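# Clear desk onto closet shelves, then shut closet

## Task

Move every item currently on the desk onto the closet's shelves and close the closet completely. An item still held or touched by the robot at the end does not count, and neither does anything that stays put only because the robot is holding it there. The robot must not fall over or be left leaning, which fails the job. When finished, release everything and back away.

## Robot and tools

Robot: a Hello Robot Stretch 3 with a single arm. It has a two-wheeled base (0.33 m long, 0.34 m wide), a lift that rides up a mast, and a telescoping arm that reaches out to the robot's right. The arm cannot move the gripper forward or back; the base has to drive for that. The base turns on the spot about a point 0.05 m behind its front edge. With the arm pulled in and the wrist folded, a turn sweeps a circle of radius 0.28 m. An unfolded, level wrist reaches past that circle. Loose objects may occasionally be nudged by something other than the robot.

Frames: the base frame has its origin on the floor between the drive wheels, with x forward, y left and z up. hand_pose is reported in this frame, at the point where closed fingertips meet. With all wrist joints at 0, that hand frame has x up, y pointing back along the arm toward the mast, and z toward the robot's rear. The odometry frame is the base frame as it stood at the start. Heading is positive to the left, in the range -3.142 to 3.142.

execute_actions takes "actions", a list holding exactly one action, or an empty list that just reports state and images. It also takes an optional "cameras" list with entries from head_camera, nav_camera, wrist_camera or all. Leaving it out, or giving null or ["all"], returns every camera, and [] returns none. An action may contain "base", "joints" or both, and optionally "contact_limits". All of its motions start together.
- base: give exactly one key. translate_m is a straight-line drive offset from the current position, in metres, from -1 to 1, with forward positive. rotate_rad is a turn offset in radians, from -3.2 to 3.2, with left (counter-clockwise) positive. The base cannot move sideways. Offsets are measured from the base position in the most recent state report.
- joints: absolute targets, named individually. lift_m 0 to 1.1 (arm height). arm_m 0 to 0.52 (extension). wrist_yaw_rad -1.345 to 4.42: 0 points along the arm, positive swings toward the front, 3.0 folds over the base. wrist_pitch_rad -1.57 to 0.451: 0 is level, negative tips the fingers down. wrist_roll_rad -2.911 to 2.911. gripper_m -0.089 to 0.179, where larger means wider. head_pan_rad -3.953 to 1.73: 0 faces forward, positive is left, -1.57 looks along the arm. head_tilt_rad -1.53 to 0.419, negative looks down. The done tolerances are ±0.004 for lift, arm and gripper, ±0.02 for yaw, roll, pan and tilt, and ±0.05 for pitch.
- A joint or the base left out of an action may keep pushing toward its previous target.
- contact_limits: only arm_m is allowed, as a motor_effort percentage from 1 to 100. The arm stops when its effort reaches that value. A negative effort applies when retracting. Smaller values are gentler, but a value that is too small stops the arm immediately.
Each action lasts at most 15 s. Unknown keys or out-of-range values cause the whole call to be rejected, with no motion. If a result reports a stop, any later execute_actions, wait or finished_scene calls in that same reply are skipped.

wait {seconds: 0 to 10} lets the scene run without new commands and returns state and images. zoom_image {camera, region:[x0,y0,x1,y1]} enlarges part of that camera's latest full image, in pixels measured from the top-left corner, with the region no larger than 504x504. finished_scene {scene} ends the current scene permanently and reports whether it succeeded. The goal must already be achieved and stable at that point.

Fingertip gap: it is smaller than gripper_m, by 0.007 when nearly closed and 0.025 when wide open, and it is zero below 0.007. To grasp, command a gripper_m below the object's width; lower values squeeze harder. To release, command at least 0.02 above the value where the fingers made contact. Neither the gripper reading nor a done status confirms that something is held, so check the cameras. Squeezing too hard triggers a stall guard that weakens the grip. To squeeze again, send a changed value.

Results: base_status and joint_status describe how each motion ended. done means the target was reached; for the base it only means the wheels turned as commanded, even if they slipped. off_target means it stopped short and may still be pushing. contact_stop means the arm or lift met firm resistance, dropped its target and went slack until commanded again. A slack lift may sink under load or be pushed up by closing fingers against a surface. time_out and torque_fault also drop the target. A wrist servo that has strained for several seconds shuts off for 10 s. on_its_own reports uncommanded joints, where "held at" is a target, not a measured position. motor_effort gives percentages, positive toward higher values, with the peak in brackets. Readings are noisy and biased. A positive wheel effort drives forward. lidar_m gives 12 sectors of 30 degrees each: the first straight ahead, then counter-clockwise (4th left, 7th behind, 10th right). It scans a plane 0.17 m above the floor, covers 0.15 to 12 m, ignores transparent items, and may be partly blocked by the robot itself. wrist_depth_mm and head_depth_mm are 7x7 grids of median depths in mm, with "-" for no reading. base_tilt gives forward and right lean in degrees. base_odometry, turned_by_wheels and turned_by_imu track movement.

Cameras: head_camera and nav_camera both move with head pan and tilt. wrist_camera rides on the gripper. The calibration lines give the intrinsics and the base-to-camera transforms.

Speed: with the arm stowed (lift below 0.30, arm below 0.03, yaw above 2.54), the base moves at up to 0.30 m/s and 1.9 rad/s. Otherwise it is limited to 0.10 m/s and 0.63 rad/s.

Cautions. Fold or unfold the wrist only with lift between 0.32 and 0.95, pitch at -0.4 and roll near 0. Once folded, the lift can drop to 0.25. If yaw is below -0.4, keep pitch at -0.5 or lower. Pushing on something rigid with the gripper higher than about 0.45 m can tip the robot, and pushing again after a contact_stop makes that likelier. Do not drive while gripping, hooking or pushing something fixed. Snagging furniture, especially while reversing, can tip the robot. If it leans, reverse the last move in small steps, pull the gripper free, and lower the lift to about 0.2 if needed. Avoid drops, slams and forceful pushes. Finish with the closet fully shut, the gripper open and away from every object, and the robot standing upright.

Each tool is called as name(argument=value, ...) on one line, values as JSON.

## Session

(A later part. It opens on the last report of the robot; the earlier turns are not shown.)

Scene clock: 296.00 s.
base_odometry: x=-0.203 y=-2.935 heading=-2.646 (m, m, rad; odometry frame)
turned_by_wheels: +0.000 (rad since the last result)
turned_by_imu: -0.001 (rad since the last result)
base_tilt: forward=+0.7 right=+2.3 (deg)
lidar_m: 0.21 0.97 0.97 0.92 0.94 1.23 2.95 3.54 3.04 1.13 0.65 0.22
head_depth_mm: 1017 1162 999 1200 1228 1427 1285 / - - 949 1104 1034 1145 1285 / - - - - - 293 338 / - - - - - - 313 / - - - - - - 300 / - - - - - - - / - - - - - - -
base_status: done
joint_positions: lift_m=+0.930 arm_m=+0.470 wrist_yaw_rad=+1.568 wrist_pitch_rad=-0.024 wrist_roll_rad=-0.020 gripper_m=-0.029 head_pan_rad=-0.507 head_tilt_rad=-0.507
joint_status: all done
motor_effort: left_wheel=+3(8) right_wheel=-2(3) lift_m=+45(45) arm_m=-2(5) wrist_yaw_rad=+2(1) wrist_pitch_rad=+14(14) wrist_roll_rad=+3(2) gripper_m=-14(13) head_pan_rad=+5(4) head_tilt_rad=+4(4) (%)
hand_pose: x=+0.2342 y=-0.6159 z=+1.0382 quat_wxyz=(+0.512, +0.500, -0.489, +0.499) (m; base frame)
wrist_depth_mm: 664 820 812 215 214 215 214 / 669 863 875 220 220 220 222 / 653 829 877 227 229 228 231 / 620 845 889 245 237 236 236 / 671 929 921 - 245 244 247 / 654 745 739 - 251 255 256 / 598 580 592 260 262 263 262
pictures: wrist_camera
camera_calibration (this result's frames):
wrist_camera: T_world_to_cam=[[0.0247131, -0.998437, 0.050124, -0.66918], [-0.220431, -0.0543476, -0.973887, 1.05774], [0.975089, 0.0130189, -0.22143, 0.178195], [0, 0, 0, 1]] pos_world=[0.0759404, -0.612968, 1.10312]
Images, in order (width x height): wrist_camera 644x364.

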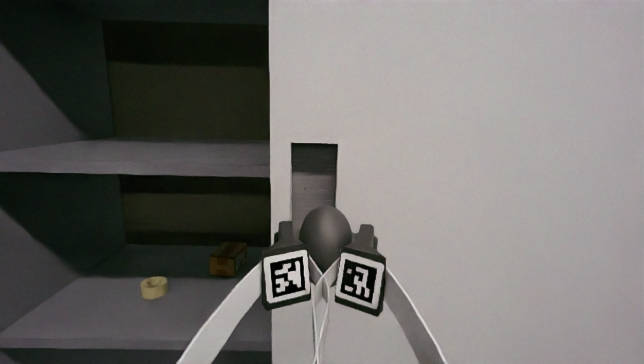

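execute_actions(actions=[{"base":{"translate_m":0.065},"joints":{"arm_m":0.461}}], cameras=["wrist_camera"])

Scene clock: 297.67 s.
base_odometry: x=-0.260 y=-2.966 heading=-2.646 (m, m, rad; odometry frame)
turned_by_wheels: +0.000 (rad since the last result)
turned_by_imu: +0.000 (rad since the last result)
base_tilt: forward=+0.7 right=+2.3 (deg)
lidar_m: - 0.92 0.97 0.92 0.94 1.24 2.95 3.61 3.02 1.04 0.20 0.15
head_depth_mm: - - - - - 1428 1269 / - - - - - - - / - - - - - - - / - - - - - - - / - - - - - - - / - - - - - - - / - - - - - - -
base_status: done
joint_positions: lift_m=+0.930 arm_m=+0.461 wrist_yaw_rad=+1.568 wrist_pitch_rad=-0.024 wrist_roll_rad=-0.020 gripper_m=-0.029 head_pan_rad=-0.507 head_tilt_rad=-0.507
joint_status: all done
motor_effort: left_wheel=+3(6) right_wheel=-2(2) lift_m=+45(45) arm_m=-2(4) wrist_yaw_rad=+1(1) wrist_pitch_rad=+14(14) wrist_roll_rad=+3(3) gripper_m=-14(14) head_pan_rad=+5(5) head_tilt_rad=+4(4) (%)
hand_pose: x=+0.2342 y=-0.6069 z=+1.0382 quat_wxyz=(+0.512, +0.500, -0.489, +0.499) (m; base frame)
wrist_depth_mm: 652 761 762 154 154 154 155 / 649 798 808 159 158 159 160 / 645 782 805 164 164 165 164 / 490 507 520 181 170 171 170 / 666 862 862 - 176 176 178 / 641 711 703 - 182 183 183 / 561 555 530 189 189 190 191
pictures: wrist_camera
camera_calibration (this result's frames):
wrist_camera: T_world_to_cam=[[0.0247156, -0.998437, 0.050124, -0.660197], [-0.220431, -0.0543481, -0.973887, 1.05823], [0.975089, 0.0130213, -0.22143, 0.178079], [0, 0, 0, 1]] pos_world=[0.0759404, -0.603971, 1.10312]
Images, in order (width x height): wrist_camera 644x364.

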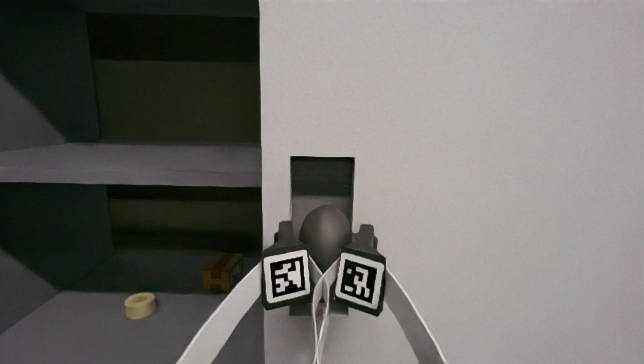

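execute_actions(actions=[{"joints":{"arm_m":0.02},"contact_limits":{"arm_m":27}}], cameras=["wrist_camera","nav_camera"])

Scene clock: 304.80 s.
base_odometry: x=-0.260 y=-2.966 heading=-2.646 (m, m, rad; odometry frame)
turned_by_wheels: -0.001 (rad since the last result)
turned_by_imu: -0.289 (rad since the last result)
base_tilt: forward=+0.7 right=+2.3 (deg)
lidar_m: - - 0.94 0.93 0.93 1.02 1.63 3.65 3.44 2.86 0.41 0.15
head_depth_mm: - 288 319 369 455 600 876 / - - - - 391 457 572 / - - - - - - - / - - - - - - - / - - - - - - - / - - - - - - - / - - - - - - -
base_status: not commanded
joint_positions: lift_m=+0.930 arm_m=+0.020 wrist_yaw_rad=+1.489 wrist_pitch_rad=-0.028 wrist_roll_rad=-0.020 gripper_m=-0.029 head_pan_rad=-0.507 head_tilt_rad=-0.505
joint_status: all done
on_its_own: wrist_yaw_rad is held at +1.498, not at your +1.570, by its stall guard, which is not easing now
motor_effort: left_wheel=+0(51) right_wheel=+13(35) lift_m=+42(45) arm_m=-3(10) wrist_yaw_rad=+9(76) wrist_pitch_rad=+16(17) wrist_roll_rad=+3(3) gripper_m=-15(21) head_pan_rad=+5(4) head_tilt_rad=+4(3) (%)
contact_limits: arm_m 27 (drawing in: default 17, maximum 27; extending or still: default 22, maximum 36)
hand_pose: x=+0.2333 y=-0.1861 z=+1.0373 quat_wxyz=(+0.532, +0.482, -0.507, +0.477) (m; base frame)
wrist_depth_mm: 94 665 718 160 175 196 222 / 91 689 763 165 181 204 237 / 88 600 770 171 188 214 249 / 85 180 519 189 197 226 261 / 85 171 846 - 205 237 277 / 86 162 711 - 221 248 294 / 88 153 577 199 222 261 312
pictures: nav_camera (sideways: a quarter turn counterclockwise sets it upright), wrist_camera
camera_calibration (this result's frames):
nav_camera: T_world_to_cam=[[0.389723, -0.243778, 0.888081, -1.11055], [-0.539325, -0.842079, 0.00552519, 0.0541871], [0.746488, -0.481118, -0.459654, 0.557125], [0, 0, 0, 1]] pos_world=[0.0461453, 0.0429441, 1.24205]
wrist_camera: T_world_to_cam=[[-0.0540673, -0.997287, 0.049944, -0.221228], [-0.227832, -0.036377, -0.973021, 1.08416], [0.972198, -0.0639874, -0.225247, 0.163647], [0, 0, 0, 1]] pos_world=[0.0759484, -0.170718, 1.10282]
Images, in order (width x height): nav_camera 672x504, wrist_camera 644x364.

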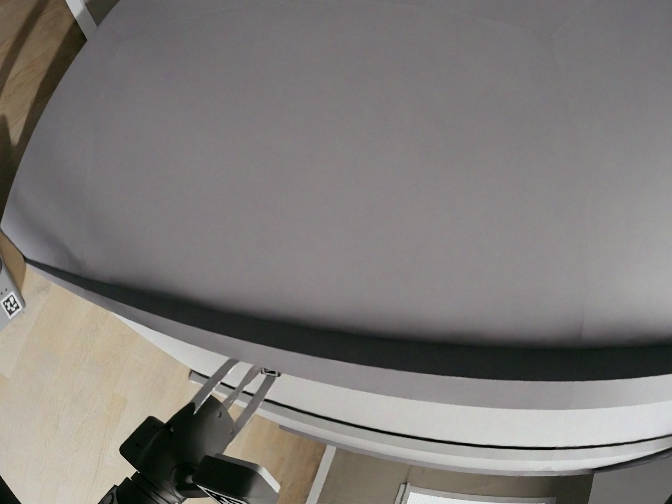

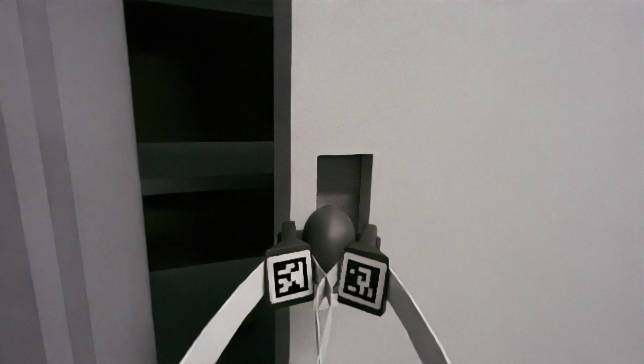

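execute_actions(actions=[{"joints":{"wrist_yaw_rad":1.87}}], cameras=["wrist_camera"])

Scene clock: 306.87 s.
base_odometry: x=-0.260 y=-2.966 heading=-2.647 (m, m, rad; odometry frame)
turned_by_wheels: +0.000 (rad since the last result)
turned_by_imu: -0.159 (rad since the last result)
base_tilt: forward=+0.6 right=+2.6 (deg)
lidar_m: - - 1.01 0.97 0.95 0.98 1.35 3.85 3.67 2.93 0.57 0.15
head_depth_mm: 324 376 449 559 739 1104 1289 / - 304 339 399 483 616 851 / - - 294 332 377 445 554 / - - - - - - - / - - - - - - - / - - - - - - - / - - - - - - -
base_status: not commanded
joint_positions: lift_m=+0.930 arm_m=+0.021 wrist_yaw_rad=+1.791 wrist_pitch_rad=-0.031 wrist_roll_rad=-0.020 gripper_m=-0.029 head_pan_rad=-0.506 head_tilt_rad=-0.500
joint_status: wrist_yaw_rad off_target (ended at +1.791, target +1.870)
on_its_own: right_wheel is at rest, and its effort (+22) is outside its rest range (-18 to +18); wrist_yaw_rad is at rest, and its effort (+68) is outside its rest range (-12 to +12)
motor_effort: left_wheel=+0(9) right_wheel=+22(66) lift_m=+38(42) arm_m=-6(7) wrist_yaw_rad=+68(97) wrist_pitch_rad=+18(22) wrist_roll_rad=+2(3) gripper_m=-22(24) head_pan_rad=+4(4) head_tilt_rad=-1(3) (%)
hand_pose: x=+0.2278 y=-0.1101 z=+1.0365 quat_wxyz=(+0.455, +0.553, -0.428, +0.551) (m; base frame)
wrist_depth_mm: - 71 727 159 164 175 191 / - 73 763 164 170 183 197 / - 75 742 169 175 189 206 / - 77 424 187 187 198 214 / - 80 798 869 193 207 227 / - 83 177 - 202 216 237 / 82 86 522 196 204 225 251
pictures: wrist_camera
camera_calibration (this result's frames):
wrist_camera: T_world_to_cam=[[0.244944, -0.968273, 0.0494898, -0.210063], [-0.21021, -0.102869, -0.972229, 1.07284], [0.946475, 0.227739, -0.228738, 0.215195], [0, 0, 0, 1]] pos_world=[0.0732982, -0.142045, 1.10266]
Images, in order (width x height): wrist_camera 644x364.

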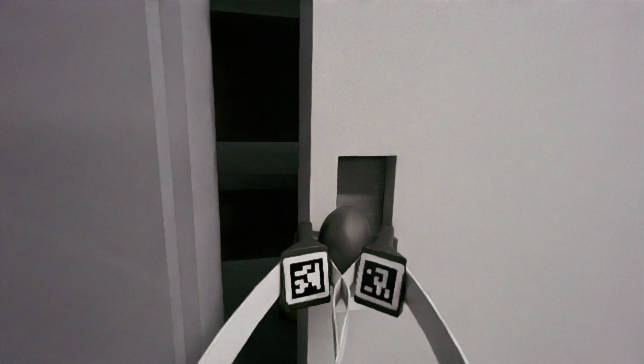

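execute_actions(actions=[{"joints":{"wrist_yaw_rad":1.7}}], cameras=[])

execute_actions(actions=[{"base":{"translate_m":-0.2}}], cameras=[])

execute_actions(actions=[{"base":{"rotate_rad":0.45},"joints":{"wrist_yaw_rad":1.57}}], cameras=["wrist_camera","nav_camera"])

Scene clock: 308.57 s.
base_odometry: x=-0.260 y=-2.966 heading=-2.646 (m, m, rad; odometry frame)
turned_by_wheels: +0.001 (rad since the last result)
turned_by_imu: -0.012 (rad since the last result)
base_tilt: forward=+0.8 right=+2.3 (deg)
lidar_m: - - 1.00 0.97 0.95 0.97 1.34 3.66 3.66 2.94 0.60 0.15
head_depth_mm: 322 376 452 570 774 1184 1290 / - 304 339 399 488 630 887 / - - - - 396 457 577 / - - - - - - - / - - - - - - - / - - - - - - - / - - - - - - -
base_status: not commanded
joint_positions: lift_m=+0.930 arm_m=+0.020 wrist_yaw_rad=+1.700 wrist_pitch_rad=-0.024 wrist_roll_rad=-0.020 gripper_m=-0.029 head_pan_rad=-0.506 head_tilt_rad=-0.500
joint_status: all done
motor_effort: left_wheel=+1(13) right_wheel=+0(26) lift_m=+37(37) arm_m=-2(6) wrist_yaw_rad=+0(25) wrist_pitch_rad=+14(18) wrist_roll_rad=+2(2) gripper_m=-15(20) head_pan_rad=+4(4) head_tilt_rad=+0(0) (%)
hand_pose: x=+0.2321 y=-0.1323 z=+1.0383 quat_wxyz=(+0.478, +0.532, -0.455, +0.531) (m; base frame)
wrist_depth_mm: - 96 722 158 174 192 215 / - 92 749 164 181 202 224 / - 88 780 168 187 210 238 / - 89 442 186 195 218 250 / - 92 806 - 204 228 262 / - 94 740 - 214 239 278 / - 97 543 195 216 253 290
pictures: none
No camera images: the call's "cameras" was empty. Leave "cameras" out to get every camera's image.

Scene clock: 311.80 s.
base_odometry: x=-0.084 y=-2.871 heading=-2.646 (m, m, rad; odometry frame)
turned_by_wheels: +0.000 (rad since the last result)
turned_by_imu: +0.000 (rad since the last result)
base_tilt: forward=+0.9 right=+2.2 (deg)
lidar_m: 0.27 0.27 1.04 0.87 0.85 0.87 1.20 3.31 3.54 3.04 1.16 0.46
head_depth_mm: 761 886 1037 1211 1543 1584 1302 / 611 694 797 944 1155 1437 1280 / 512 568 637 724 843 988 1209 / 439 481 531 590 663 723 887 / 386 418 455 501 548 614 687 / 350 378 301 319 348 387 435 / - - - 291 317 349 381
base_status: done
joint_positions: lift_m=+0.930 arm_m=+0.020 wrist_yaw_rad=+1.700 wrist_pitch_rad=-0.024 wrist_roll_rad=-0.020 gripper_m=-0.029 head_pan_rad=-0.506 head_tilt_rad=-0.500
joint_status: not commanded
motor_effort: left_wheel=+1(4) right_wheel=+0(2) lift_m=+37(37) arm_m=-2(2) wrist_yaw_rad=+0(1) wrist_pitch_rad=+14(14) wrist_roll_rad=+2(2) gripper_m=-14(13) head_pan_rad=+4(4) head_tilt_rad=+0(0) (%)
hand_pose: x=+0.2321 y=-0.1323 z=+1.0384 quat_wxyz=(+0.478, +0.532, -0.455, +0.531) (m; base frame)
wrist_depth_mm: 212 225 238 330 355 391 441 / 217 232 246 344 366 410 457 / 222 237 252 353 384 420 480 / 228 244 260 385 404 450 512 / 237 256 271 - 413 464 533 / 243 258 279 - 435 490 566 / 252 268 291 411 442 512 592
pictures: none
No camera images: the call's "cameras" was empty. Leave "cameras" out to get every camera's image.

Scene clock: 313.73 s.
base_odometry: x=-0.084 y=-2.871 heading=-2.196 (m, m, rad; odometry frame)
turned_by_wheels: +0.450 (rad since the last result)
turned_by_imu: +0.448 (rad since the last result)
base_tilt: forward=+0.8 right=+2.4 (deg)
lidar_m: 0.27 1.02 0.89 0.84 0.86 1.11 2.62 3.52 3.11 1.48 0.50 0.28
head_depth_mm: - 377 411 470 548 657 824 / - - 286 313 367 566 710 / - - - 302 339 371 458 / - - - 290 320 365 429 / - - - - 297 335 385 / - - - - 288 309 351 / - - - - 383 450 1220
base_status: done
joint_positions: lift_m=+0.930 arm_m=+0.020 wrist_yaw_rad=+1.572 wrist_pitch_rad=-0.024 wrist_roll_rad=-0.020 gripper_m=-0.029 head_pan_rad=-0.506 head_tilt_rad=-0.500
joint_status: all done
motor_effort: left_wheel=-2(6) right_wheel=+3(6) lift_m=+37(37) arm_m=-2(2) wrist_yaw_rad=-2(4) wrist_pitch_rad=+14(14) wrist_roll_rad=+2(2) gripper_m=-14(15) head_pan_rad=+4(4) head_tilt_rad=+0(0) (%)
hand_pose: x=+0.2342 y=-0.1649 z=+1.0385 quat_wxyz=(+0.511, +0.501, -0.488, +0.499) (m; base frame)
wrist_depth_mm: 824 181 182 182 170 243 243 / 858 188 187 188 176 251 252 / 889 192 193 194 181 261 260 / 916 200 200 201 187 273 267 / 945 205 207 - 195 279 279 / - 215 214 - 202 287 292 / - 226 223 225 211 295 301
pictures: nav_camera (sideways: a quarter turn counterclockwise sets it upright), wrist_camera
camera_calibration (this result's frames):
nav_camera: T_world_to_cam=[[0.385872, -0.241188, 0.890467, -1.11364], [-0.538616, -0.842535, 0.00519648, 0.0546107], [0.748996, -0.481625, -0.455019, 0.551079], [0, 0, 0, 1]] pos_world=[0.0463811, 0.0428276, 1.24213]
wrist_camera: T_world_to_cam=[[0.0284751, -0.998369, 0.0494822, -0.219126], [-0.220229, -0.0545519, -0.973922, 1.08247], [0.975032, 0.0168351, -0.221423, 0.17302], [0, 0, 0, 1]] pos_world=[0.0759314, -0.16263, 1.10339]
Images, in order (width x height): nav_camera 672x504, wrist_camera 644x364.

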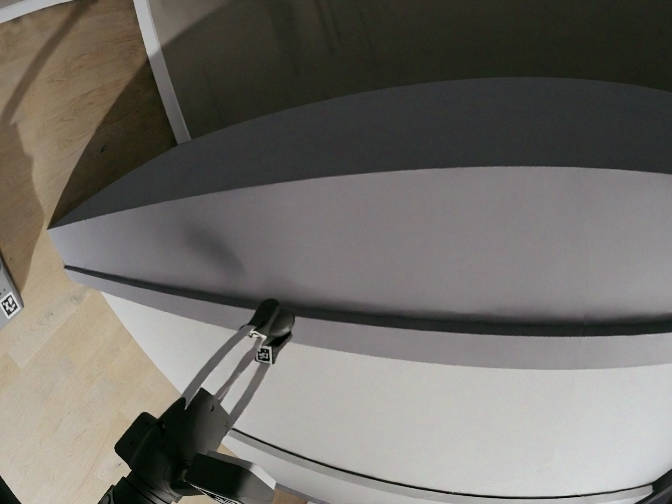

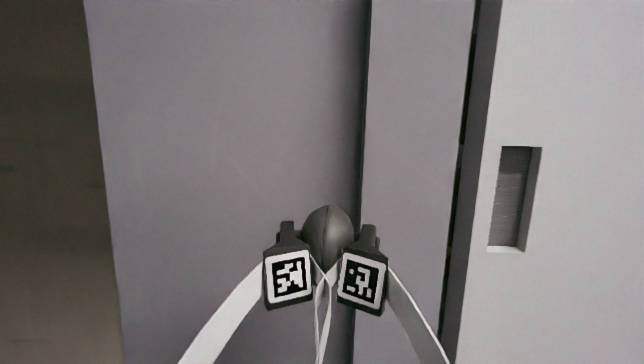

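execute_actions(actions=[{"base":{"translate_m":-0.05}}], cameras=[])

execute_actions(actions=[{"joints":{"arm_m":0.246,"wrist_yaw_rad":1.9}}], cameras=["wrist_camera"])

Scene clock: 316.33 s.
base_odometry: x=-0.055 y=-2.830 heading=-2.196 (m, m, rad; odometry frame)
turned_by_wheels: +0.000 (rad since the last result)
turned_by_imu: +0.000 (rad since the last result)
base_tilt: forward=+0.9 right=+2.3 (deg)
lidar_m: 0.32 1.07 0.88 0.84 0.85 1.11 2.59 3.49 3.10 1.75 0.58 0.33
head_depth_mm: 386 431 483 552 644 770 967 / 368 318 446 513 582 681 830 / - 293 320 358 406 445 578 / - 290 315 349 393 450 521 / - - 296 327 363 411 473 / - - 286 306 338 378 433 / - - - 291 325 544 1216
base_status: done
joint_positions: lift_m=+0.930 arm_m=+0.020 wrist_yaw_rad=+1.572 wrist_pitch_rad=-0.024 wrist_roll_rad=-0.020 gripper_m=-0.029 head_pan_rad=-0.506 head_tilt_rad=-0.500
joint_status: not commanded
motor_effort: left_wheel=-2(6) right_wheel=+2(4) lift_m=+37(37) arm_m=-3(2) wrist_yaw_rad=-2(2) wrist_pitch_rad=+14(14) wrist_roll_rad=+2(2) gripper_m=-15(14) head_pan_rad=+4(3) head_tilt_rad=+0(0) (%)
hand_pose: x=+0.2342 y=-0.1649 z=+1.0385 quat_wxyz=(+0.511, +0.501, -0.488, +0.499) (m; base frame)
wrist_depth_mm: 901 853 229 229 216 288 287 / 915 910 233 232 224 297 296 / 949 928 242 240 229 303 308 / 961 945 250 251 241 321 317 / - - 257 - 251 328 326 / - - 267 - 341 338 344 / - - 280 281 271 352 354
pictures: none
No camera images: the call's "cameras" was empty. Leave "cameras" out to get every camera's image.

Scene clock: 319.23 s.
base_odometry: x=-0.055 y=-2.830 heading=-2.196 (m, m, rad; odometry frame)
turned_by_wheels: +0.000 (rad since the last result)
turned_by_imu: +0.000 (rad since the last result)
base_tilt: forward=+0.9 right=+2.4 (deg)
lidar_m: 0.32 1.07 0.88 0.83 0.85 1.11 2.60 3.47 3.11 1.75 0.57 0.33
head_depth_mm: 386 429 483 549 641 768 967 / 366 319 444 511 578 680 827 / - 293 319 358 406 471 594 / - 290 315 350 394 449 520 / - - 296 326 364 411 473 / - - 286 305 338 379 431 / - - - 291 324 541 1216
base_status: not commanded
joint_positions: lift_m=+0.930 arm_m=+0.246 wrist_yaw_rad=+1.898 wrist_pitch_rad=-0.024 wrist_roll_rad=-0.020 gripper_m=-0.029 head_pan_rad=-0.506 head_tilt_rad=-0.500
joint_status: all done
motor_effort: left_wheel=-2(2) right_wheel=+2(2) lift_m=+37(37) arm_m=+2(5) wrist_yaw_rad=+2(4) wrist_pitch_rad=+13(13) wrist_roll_rad=+2(2) gripper_m=-14(14) head_pan_rad=+4(4) head_tilt_rad=+0(0) (%)
hand_pose: x=+0.2207 y=-0.3086 z=+1.0385 quat_wxyz=(+0.423, +0.574, -0.400, +0.576) (m; base frame)
wrist_depth_mm: - 308 267 312 295 272 255 / - 318 275 322 304 279 259 / - 332 302 340 310 287 266 / - 347 308 360 321 296 275 / - 355 323 - 326 303 282 / - 372 340 - 328 315 289 / - 388 320 365 354 320 297
pictures: wrist_camera
camera_calibration (this result's frames):
wrist_camera: T_world_to_cam=[[0.346635, -0.936694, 0.0494817, -0.413326], [-0.191169, -0.122193, -0.973922, 1.04437], [0.918313, 0.328136, -0.221423, 0.297221], [0, 0, 0, 1]] pos_world=[0.0699824, -0.357075, 1.10339]
Images, in order (width x height): wrist_camera 644x364.

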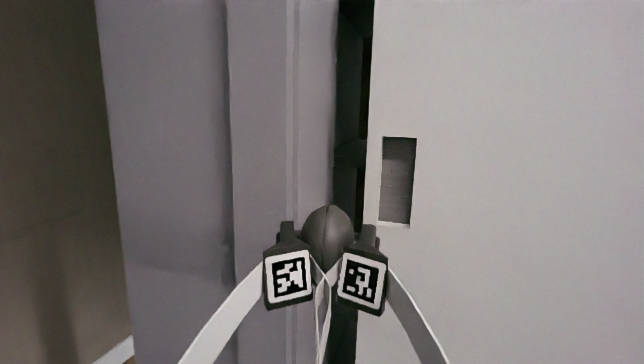

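execute_actions(actions=[{"base":{"translate_m":0.12},"joints":{"arm_m":0.256}}], cameras=["wrist_camera"])

Scene clock: 321.87 s.
base_odometry: x=-0.125 y=-2.928 heading=-2.196 (m, m, rad; odometry frame)
turned_by_wheels: +0.000 (rad since the last result)
turned_by_imu: -0.001 (rad since the last result)
base_tilt: forward=+0.9 right=+2.3 (deg)
lidar_m: 0.20 0.95 0.89 0.84 0.86 1.12 2.62 3.58 3.11 1.14 0.27 0.20
head_depth_mm: - - - - - 321 617 / - - - - - 299 348 / - - - - - 289 328 / - - - - - - 299 / - - - - - - - / - - - - - - - / - - - - - 740 1216
base_status: done
joint_positions: lift_m=+0.930 arm_m=+0.256 wrist_yaw_rad=+1.898 wrist_pitch_rad=-0.024 wrist_roll_rad=-0.020 gripper_m=-0.029 head_pan_rad=-0.506 head_tilt_rad=-0.500
joint_status: all done
motor_effort: left_wheel=-2(3) right_wheel=+2(4) lift_m=+38(37) arm_m=+2(2) wrist_yaw_rad=+2(1) wrist_pitch_rad=+14(14) wrist_roll_rad=+2(2) gripper_m=-13(13) head_pan_rad=+4(4) head_tilt_rad=-1(0) (%)
hand_pose: x=+0.2207 y=-0.3186 z=+1.0385 quat_wxyz=(+0.423, +0.574, -0.400, +0.576) (m; base frame)
wrist_depth_mm: 185 158 206 203 188 174 162 / 194 165 211 209 192 179 166 / 202 170 217 216 199 184 171 / 211 176 221 230 203 189 176 / 220 183 226 - 211 194 180 / 232 189 217 - 213 201 185 / 241 196 261 245 226 207 189
pictures: wrist_camera
camera_calibration (this result's frames):
wrist_camera: T_world_to_cam=[[0.346653, -0.936687, 0.0494819, -0.422692], [-0.191167, -0.122197, -0.973922, 1.04314], [0.918307, 0.328153, -0.221423, 0.30051], [0, 0, 0, 1]] pos_world=[0.0699817, -0.367075, 1.10339]
Images, in order (width x height): wrist_camera 644x364.

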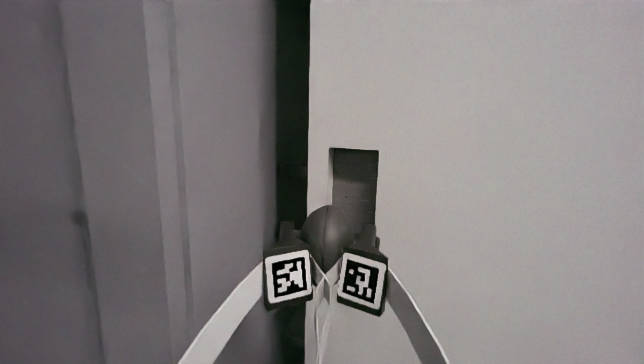

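execute_actions(actions=[{"base":{"translate_m":0.045}}], cameras=["wrist_camera"])

execute_actions(actions=[{"joints":{"arm_m":0.17},"contact_limits":{"arm_m":20}}], cameras=["wrist_camera"])

Scene clock: 324.10 s.
base_odometry: x=-0.151 y=-2.964 heading=-2.196 (m, m, rad; odometry frame)
turned_by_wheels: +0.000 (rad since the last result)
turned_by_imu: +0.000 (rad since the last result)
base_tilt: forward=+0.7 right=+2.2 (deg)
lidar_m: 0.15 0.91 0.90 0.85 0.86 1.13 2.63 3.62 3.12 1.12 0.23 0.16
head_depth_mm: - - - - - - 293 / - - - - - - - / - - - - - - - / - - - - - - - / - - - - - - - / - - - - - - - / - - - - - 991 1190
base_status: done
joint_positions: lift_m=+0.930 arm_m=+0.256 wrist_yaw_rad=+1.898 wrist_pitch_rad=-0.024 wrist_roll_rad=-0.020 gripper_m=-0.029 head_pan_rad=-0.506 head_tilt_rad=-0.500
joint_status: not commanded
motor_effort: left_wheel=-2(4) right_wheel=+2(7) lift_m=+37(38) arm_m=+2(2) wrist_yaw_rad=+1(2) wrist_pitch_rad=+14(14) wrist_roll_rad=+2(2) gripper_m=-14(14) head_pan_rad=+4(4) head_tilt_rad=+0(0) (%)
hand_pose: x=+0.2207 y=-0.3186 z=+1.0385 quat_wxyz=(+0.423, +0.574, -0.400, +0.576) (m; base frame)
wrist_depth_mm: 126 147 212 161 148 137 128 / 128 150 216 166 152 141 132 / 129 152 222 169 156 145 135 / 130 155 227 187 162 149 139 / 134 157 233 - 166 153 143 / 139 160 222 - 168 158 146 / 144 163 266 195 180 162 150
pictures: wrist_camera
camera_calibration (this result's frames):
wrist_camera: T_world_to_cam=[[0.346653, -0.936687, 0.049482, -0.422694], [-0.191167, -0.122197, -0.973922, 1.04314], [0.918307, 0.328153, -0.221423, 0.30051], [0, 0, 0, 1]] pos_world=[0.0699817, -0.367078, 1.10339]
Images, in order (width x height): wrist_camera 644x364.

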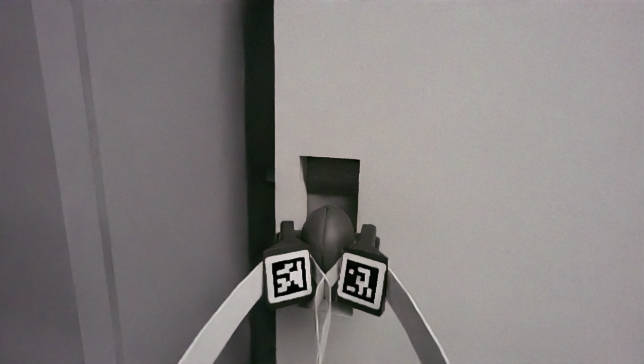

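Scene clock: 327.23 s.
base_odometry: x=-0.151 y=-2.964 heading=-2.197 (m, m, rad; odometry frame)
turned_by_wheels: +0.000 (rad since the last result)
turned_by_imu: -0.045 (rad since the last result)
base_tilt: forward=+0.9 right=+2.4 (deg)
lidar_m: 0.15 0.89 0.91 0.85 0.86 1.09 2.32 3.65 3.16 1.13 0.23 0.15
head_depth_mm: - - - - - - 295 / - - - - - - 287 / - - - - - - - / - - - - - - - / - - - - - - - / - - - - - - - / - - - - - - 1182
base_status: not commanded
joint_positions: lift_m=+0.930 arm_m=+0.170 wrist_yaw_rad=+1.834 wrist_pitch_rad=-0.025 wrist_roll_rad=-0.020 gripper_m=-0.029 head_pan_rad=-0.506 head_tilt_rad=-0.500
joint_status: all done
on_its_own: wrist_yaw_rad is held at +1.841, not at your +1.900, by its stall guard, which is not easing now
motor_effort: left_wheel=-2(55) right_wheel=+6(32) lift_m=+37(37) arm_m=-3(9) wrist_yaw_rad=+6(59) wrist_pitch_rad=+15(16) wrist_roll_rad=+2(2) gripper_m=-16(20) head_pan_rad=+4(4) head_tilt_rad=+0(0) (%)
contact_limits: arm_m 20 (drawing in: default 17, maximum 27; extending or still: default 22, maximum 36)
hand_pose: x=+0.2254 y=-0.2490 z=+1.0381 quat_wxyz=(+0.442, +0.561, -0.418, +0.561) (m; base frame)
wrist_depth_mm: 96 92 105 155 148 142 135 / 99 95 107 159 152 145 139 / 103 99 110 165 158 150 143 / 108 102 114 180 162 154 147 / 112 106 116 - 168 159 151 / 127 111 118 - 172 165 156 / 141 115 133 189 182 170 160
pictures: wrist_camera
camera_calibration (this result's frames):
wrist_camera: T_world_to_cam=[[0.285682, -0.957048, 0.0494452, -0.35045], [-0.200136, -0.11004, -0.973569, 1.05683], [0.937193, 0.268235, -0.222977, 0.255677], [0, 0, 0, 1]] pos_world=[0.0720095, -0.287685, 1.10324]
Images, in order (width x height): wrist_camera 644x364.

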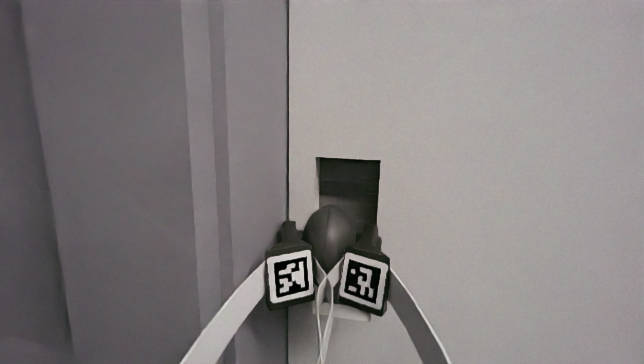

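Looks closed. Back away and check.

execute_actions(actions=[{"base":{"translate_m":-0.4},"joints":{"arm_m":0.18,"head_pan_rad":-0.4,"head_tilt_rad":-0.3}}])

Scene clock: 332.43 s.
base_odometry: x=+0.083 y=-2.640 heading=-2.196 (m, m, rad; odometry frame)
turned_by_wheels: +0.000 (rad since the last result)
turned_by_imu: +0.001 (rad since the last result)
base_tilt: forward=+0.8 right=+2.4 (deg)
lidar_m: 0.55 1.29 0.86 0.80 0.81 1.02 2.20 3.31 3.22 2.97 0.97 0.58
head_depth_mm: 643 690 737 795 865 945 1049 / 606 644 689 740 799 873 960 / 575 610 649 694 744 805 879 / 469 497 530 563 604 655 707 / 461 486 514 548 582 622 672 / 440 463 489 517 550 588 626 / 421 447 476 512 628 858 1339
base_status: done
joint_positions: lift_m=+0.930 arm_m=+0.180 wrist_yaw_rad=+1.838 wrist_pitch_rad=-0.024 wrist_roll_rad=-0.020 gripper_m=-0.029 head_pan_rad=-0.407 head_tilt_rad=-0.310
joint_status: all done
on_its_own: wrist_yaw_rad is held at +1.841, not at your +1.900, by its stall guard, which is not easing now
motor_effort: left_wheel=+2(5) right_wheel=+0(5) lift_m=+37(37) arm_m=+2(1) wrist_yaw_rad=+3(7) wrist_pitch_rad=+14(15) wrist_roll_rad=+2(2) gripper_m=-14(14) head_pan_rad=+5(20) head_tilt_rad=+5(25) (%)
hand_pose: x=+0.2252 y=-0.2573 z=+1.0383 quat_wxyz=(+0.440, +0.562, -0.417, +0.563) (m; base frame)
wrist_depth_mm: - - - 468 494 477 453 / - - - 502 509 493 467 / - - - 500 530 499 483 / - - - 514 539 514 496 / - - - - 548 530 509 / - - - - 579 552 526 / - - - 561 598 559 540
pictures: head_camera (sideways: a quarter turn clockwise sets it upright), nav_camera (sideways: a quarter turn counterclockwise sets it upright), wrist_camera
camera_calibration (this result's frames):
head_camera: T_world_to_cam=[[-0.259258, 0.0980794, -0.960815, 1.27141], [0.354023, 0.935237, -0.0000582759, 0.000892039], [0.898584, -0.340166, -0.27719, 0.310674], [0, 0, 0, 1]] pos_world=[0.0501406, -0.0198525, 1.3077]
nav_camera: T_world_to_cam=[[0.245987, -0.132252, 0.960208, -1.20381], [-0.452887, -0.891542, -0.00677372, 0.0696718], [0.856962, -0.433199, -0.279203, 0.321619], [0, 0, 0, 1]] pos_world=[0.0520606, 0.0422336, 1.24618]
wrist_camera: T_world_to_cam=[[0.28988, -0.955783, 0.0494744, -0.358913], [-0.198601, -0.110641, -0.973815, 1.05591], [0.93623, 0.272464, -0.221892, 0.258374], [0, 0, 0, 1]] pos_world=[0.0718485, -0.296614, 1.10335]
Images, in order (width x height): head_camera 896x504, nav_camera 672x504, wrist_camera 644x364.

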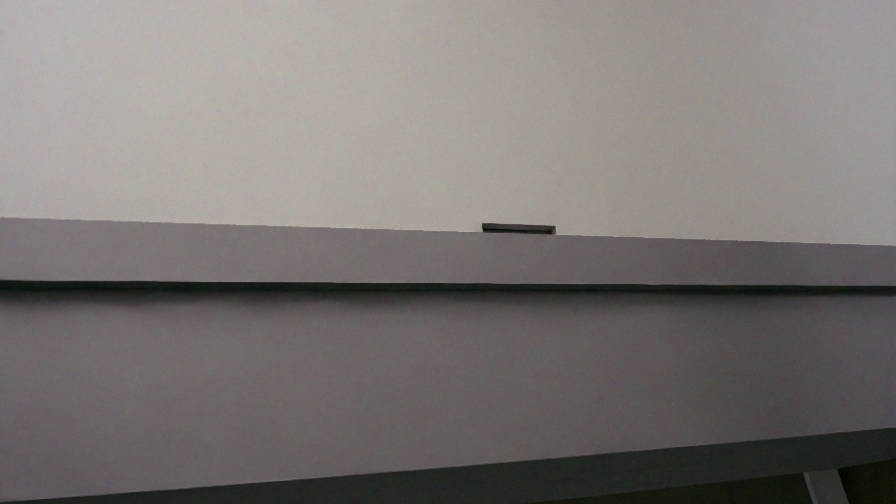

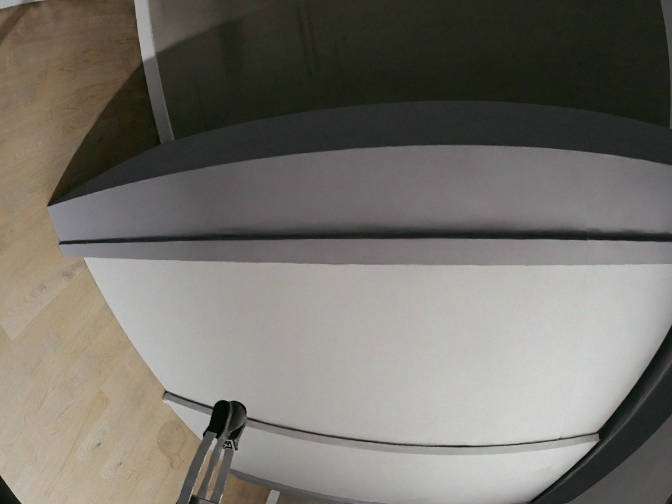

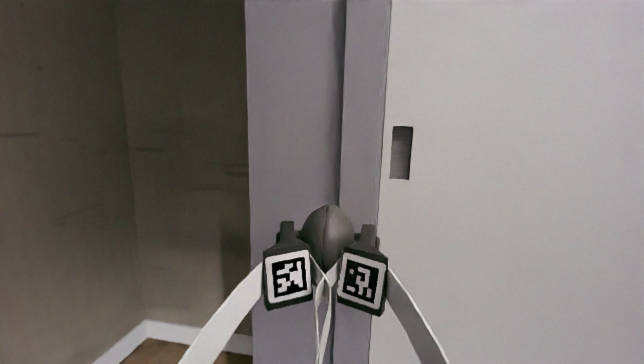

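finished_scene(scene=2)

The scene is finished: the task was done.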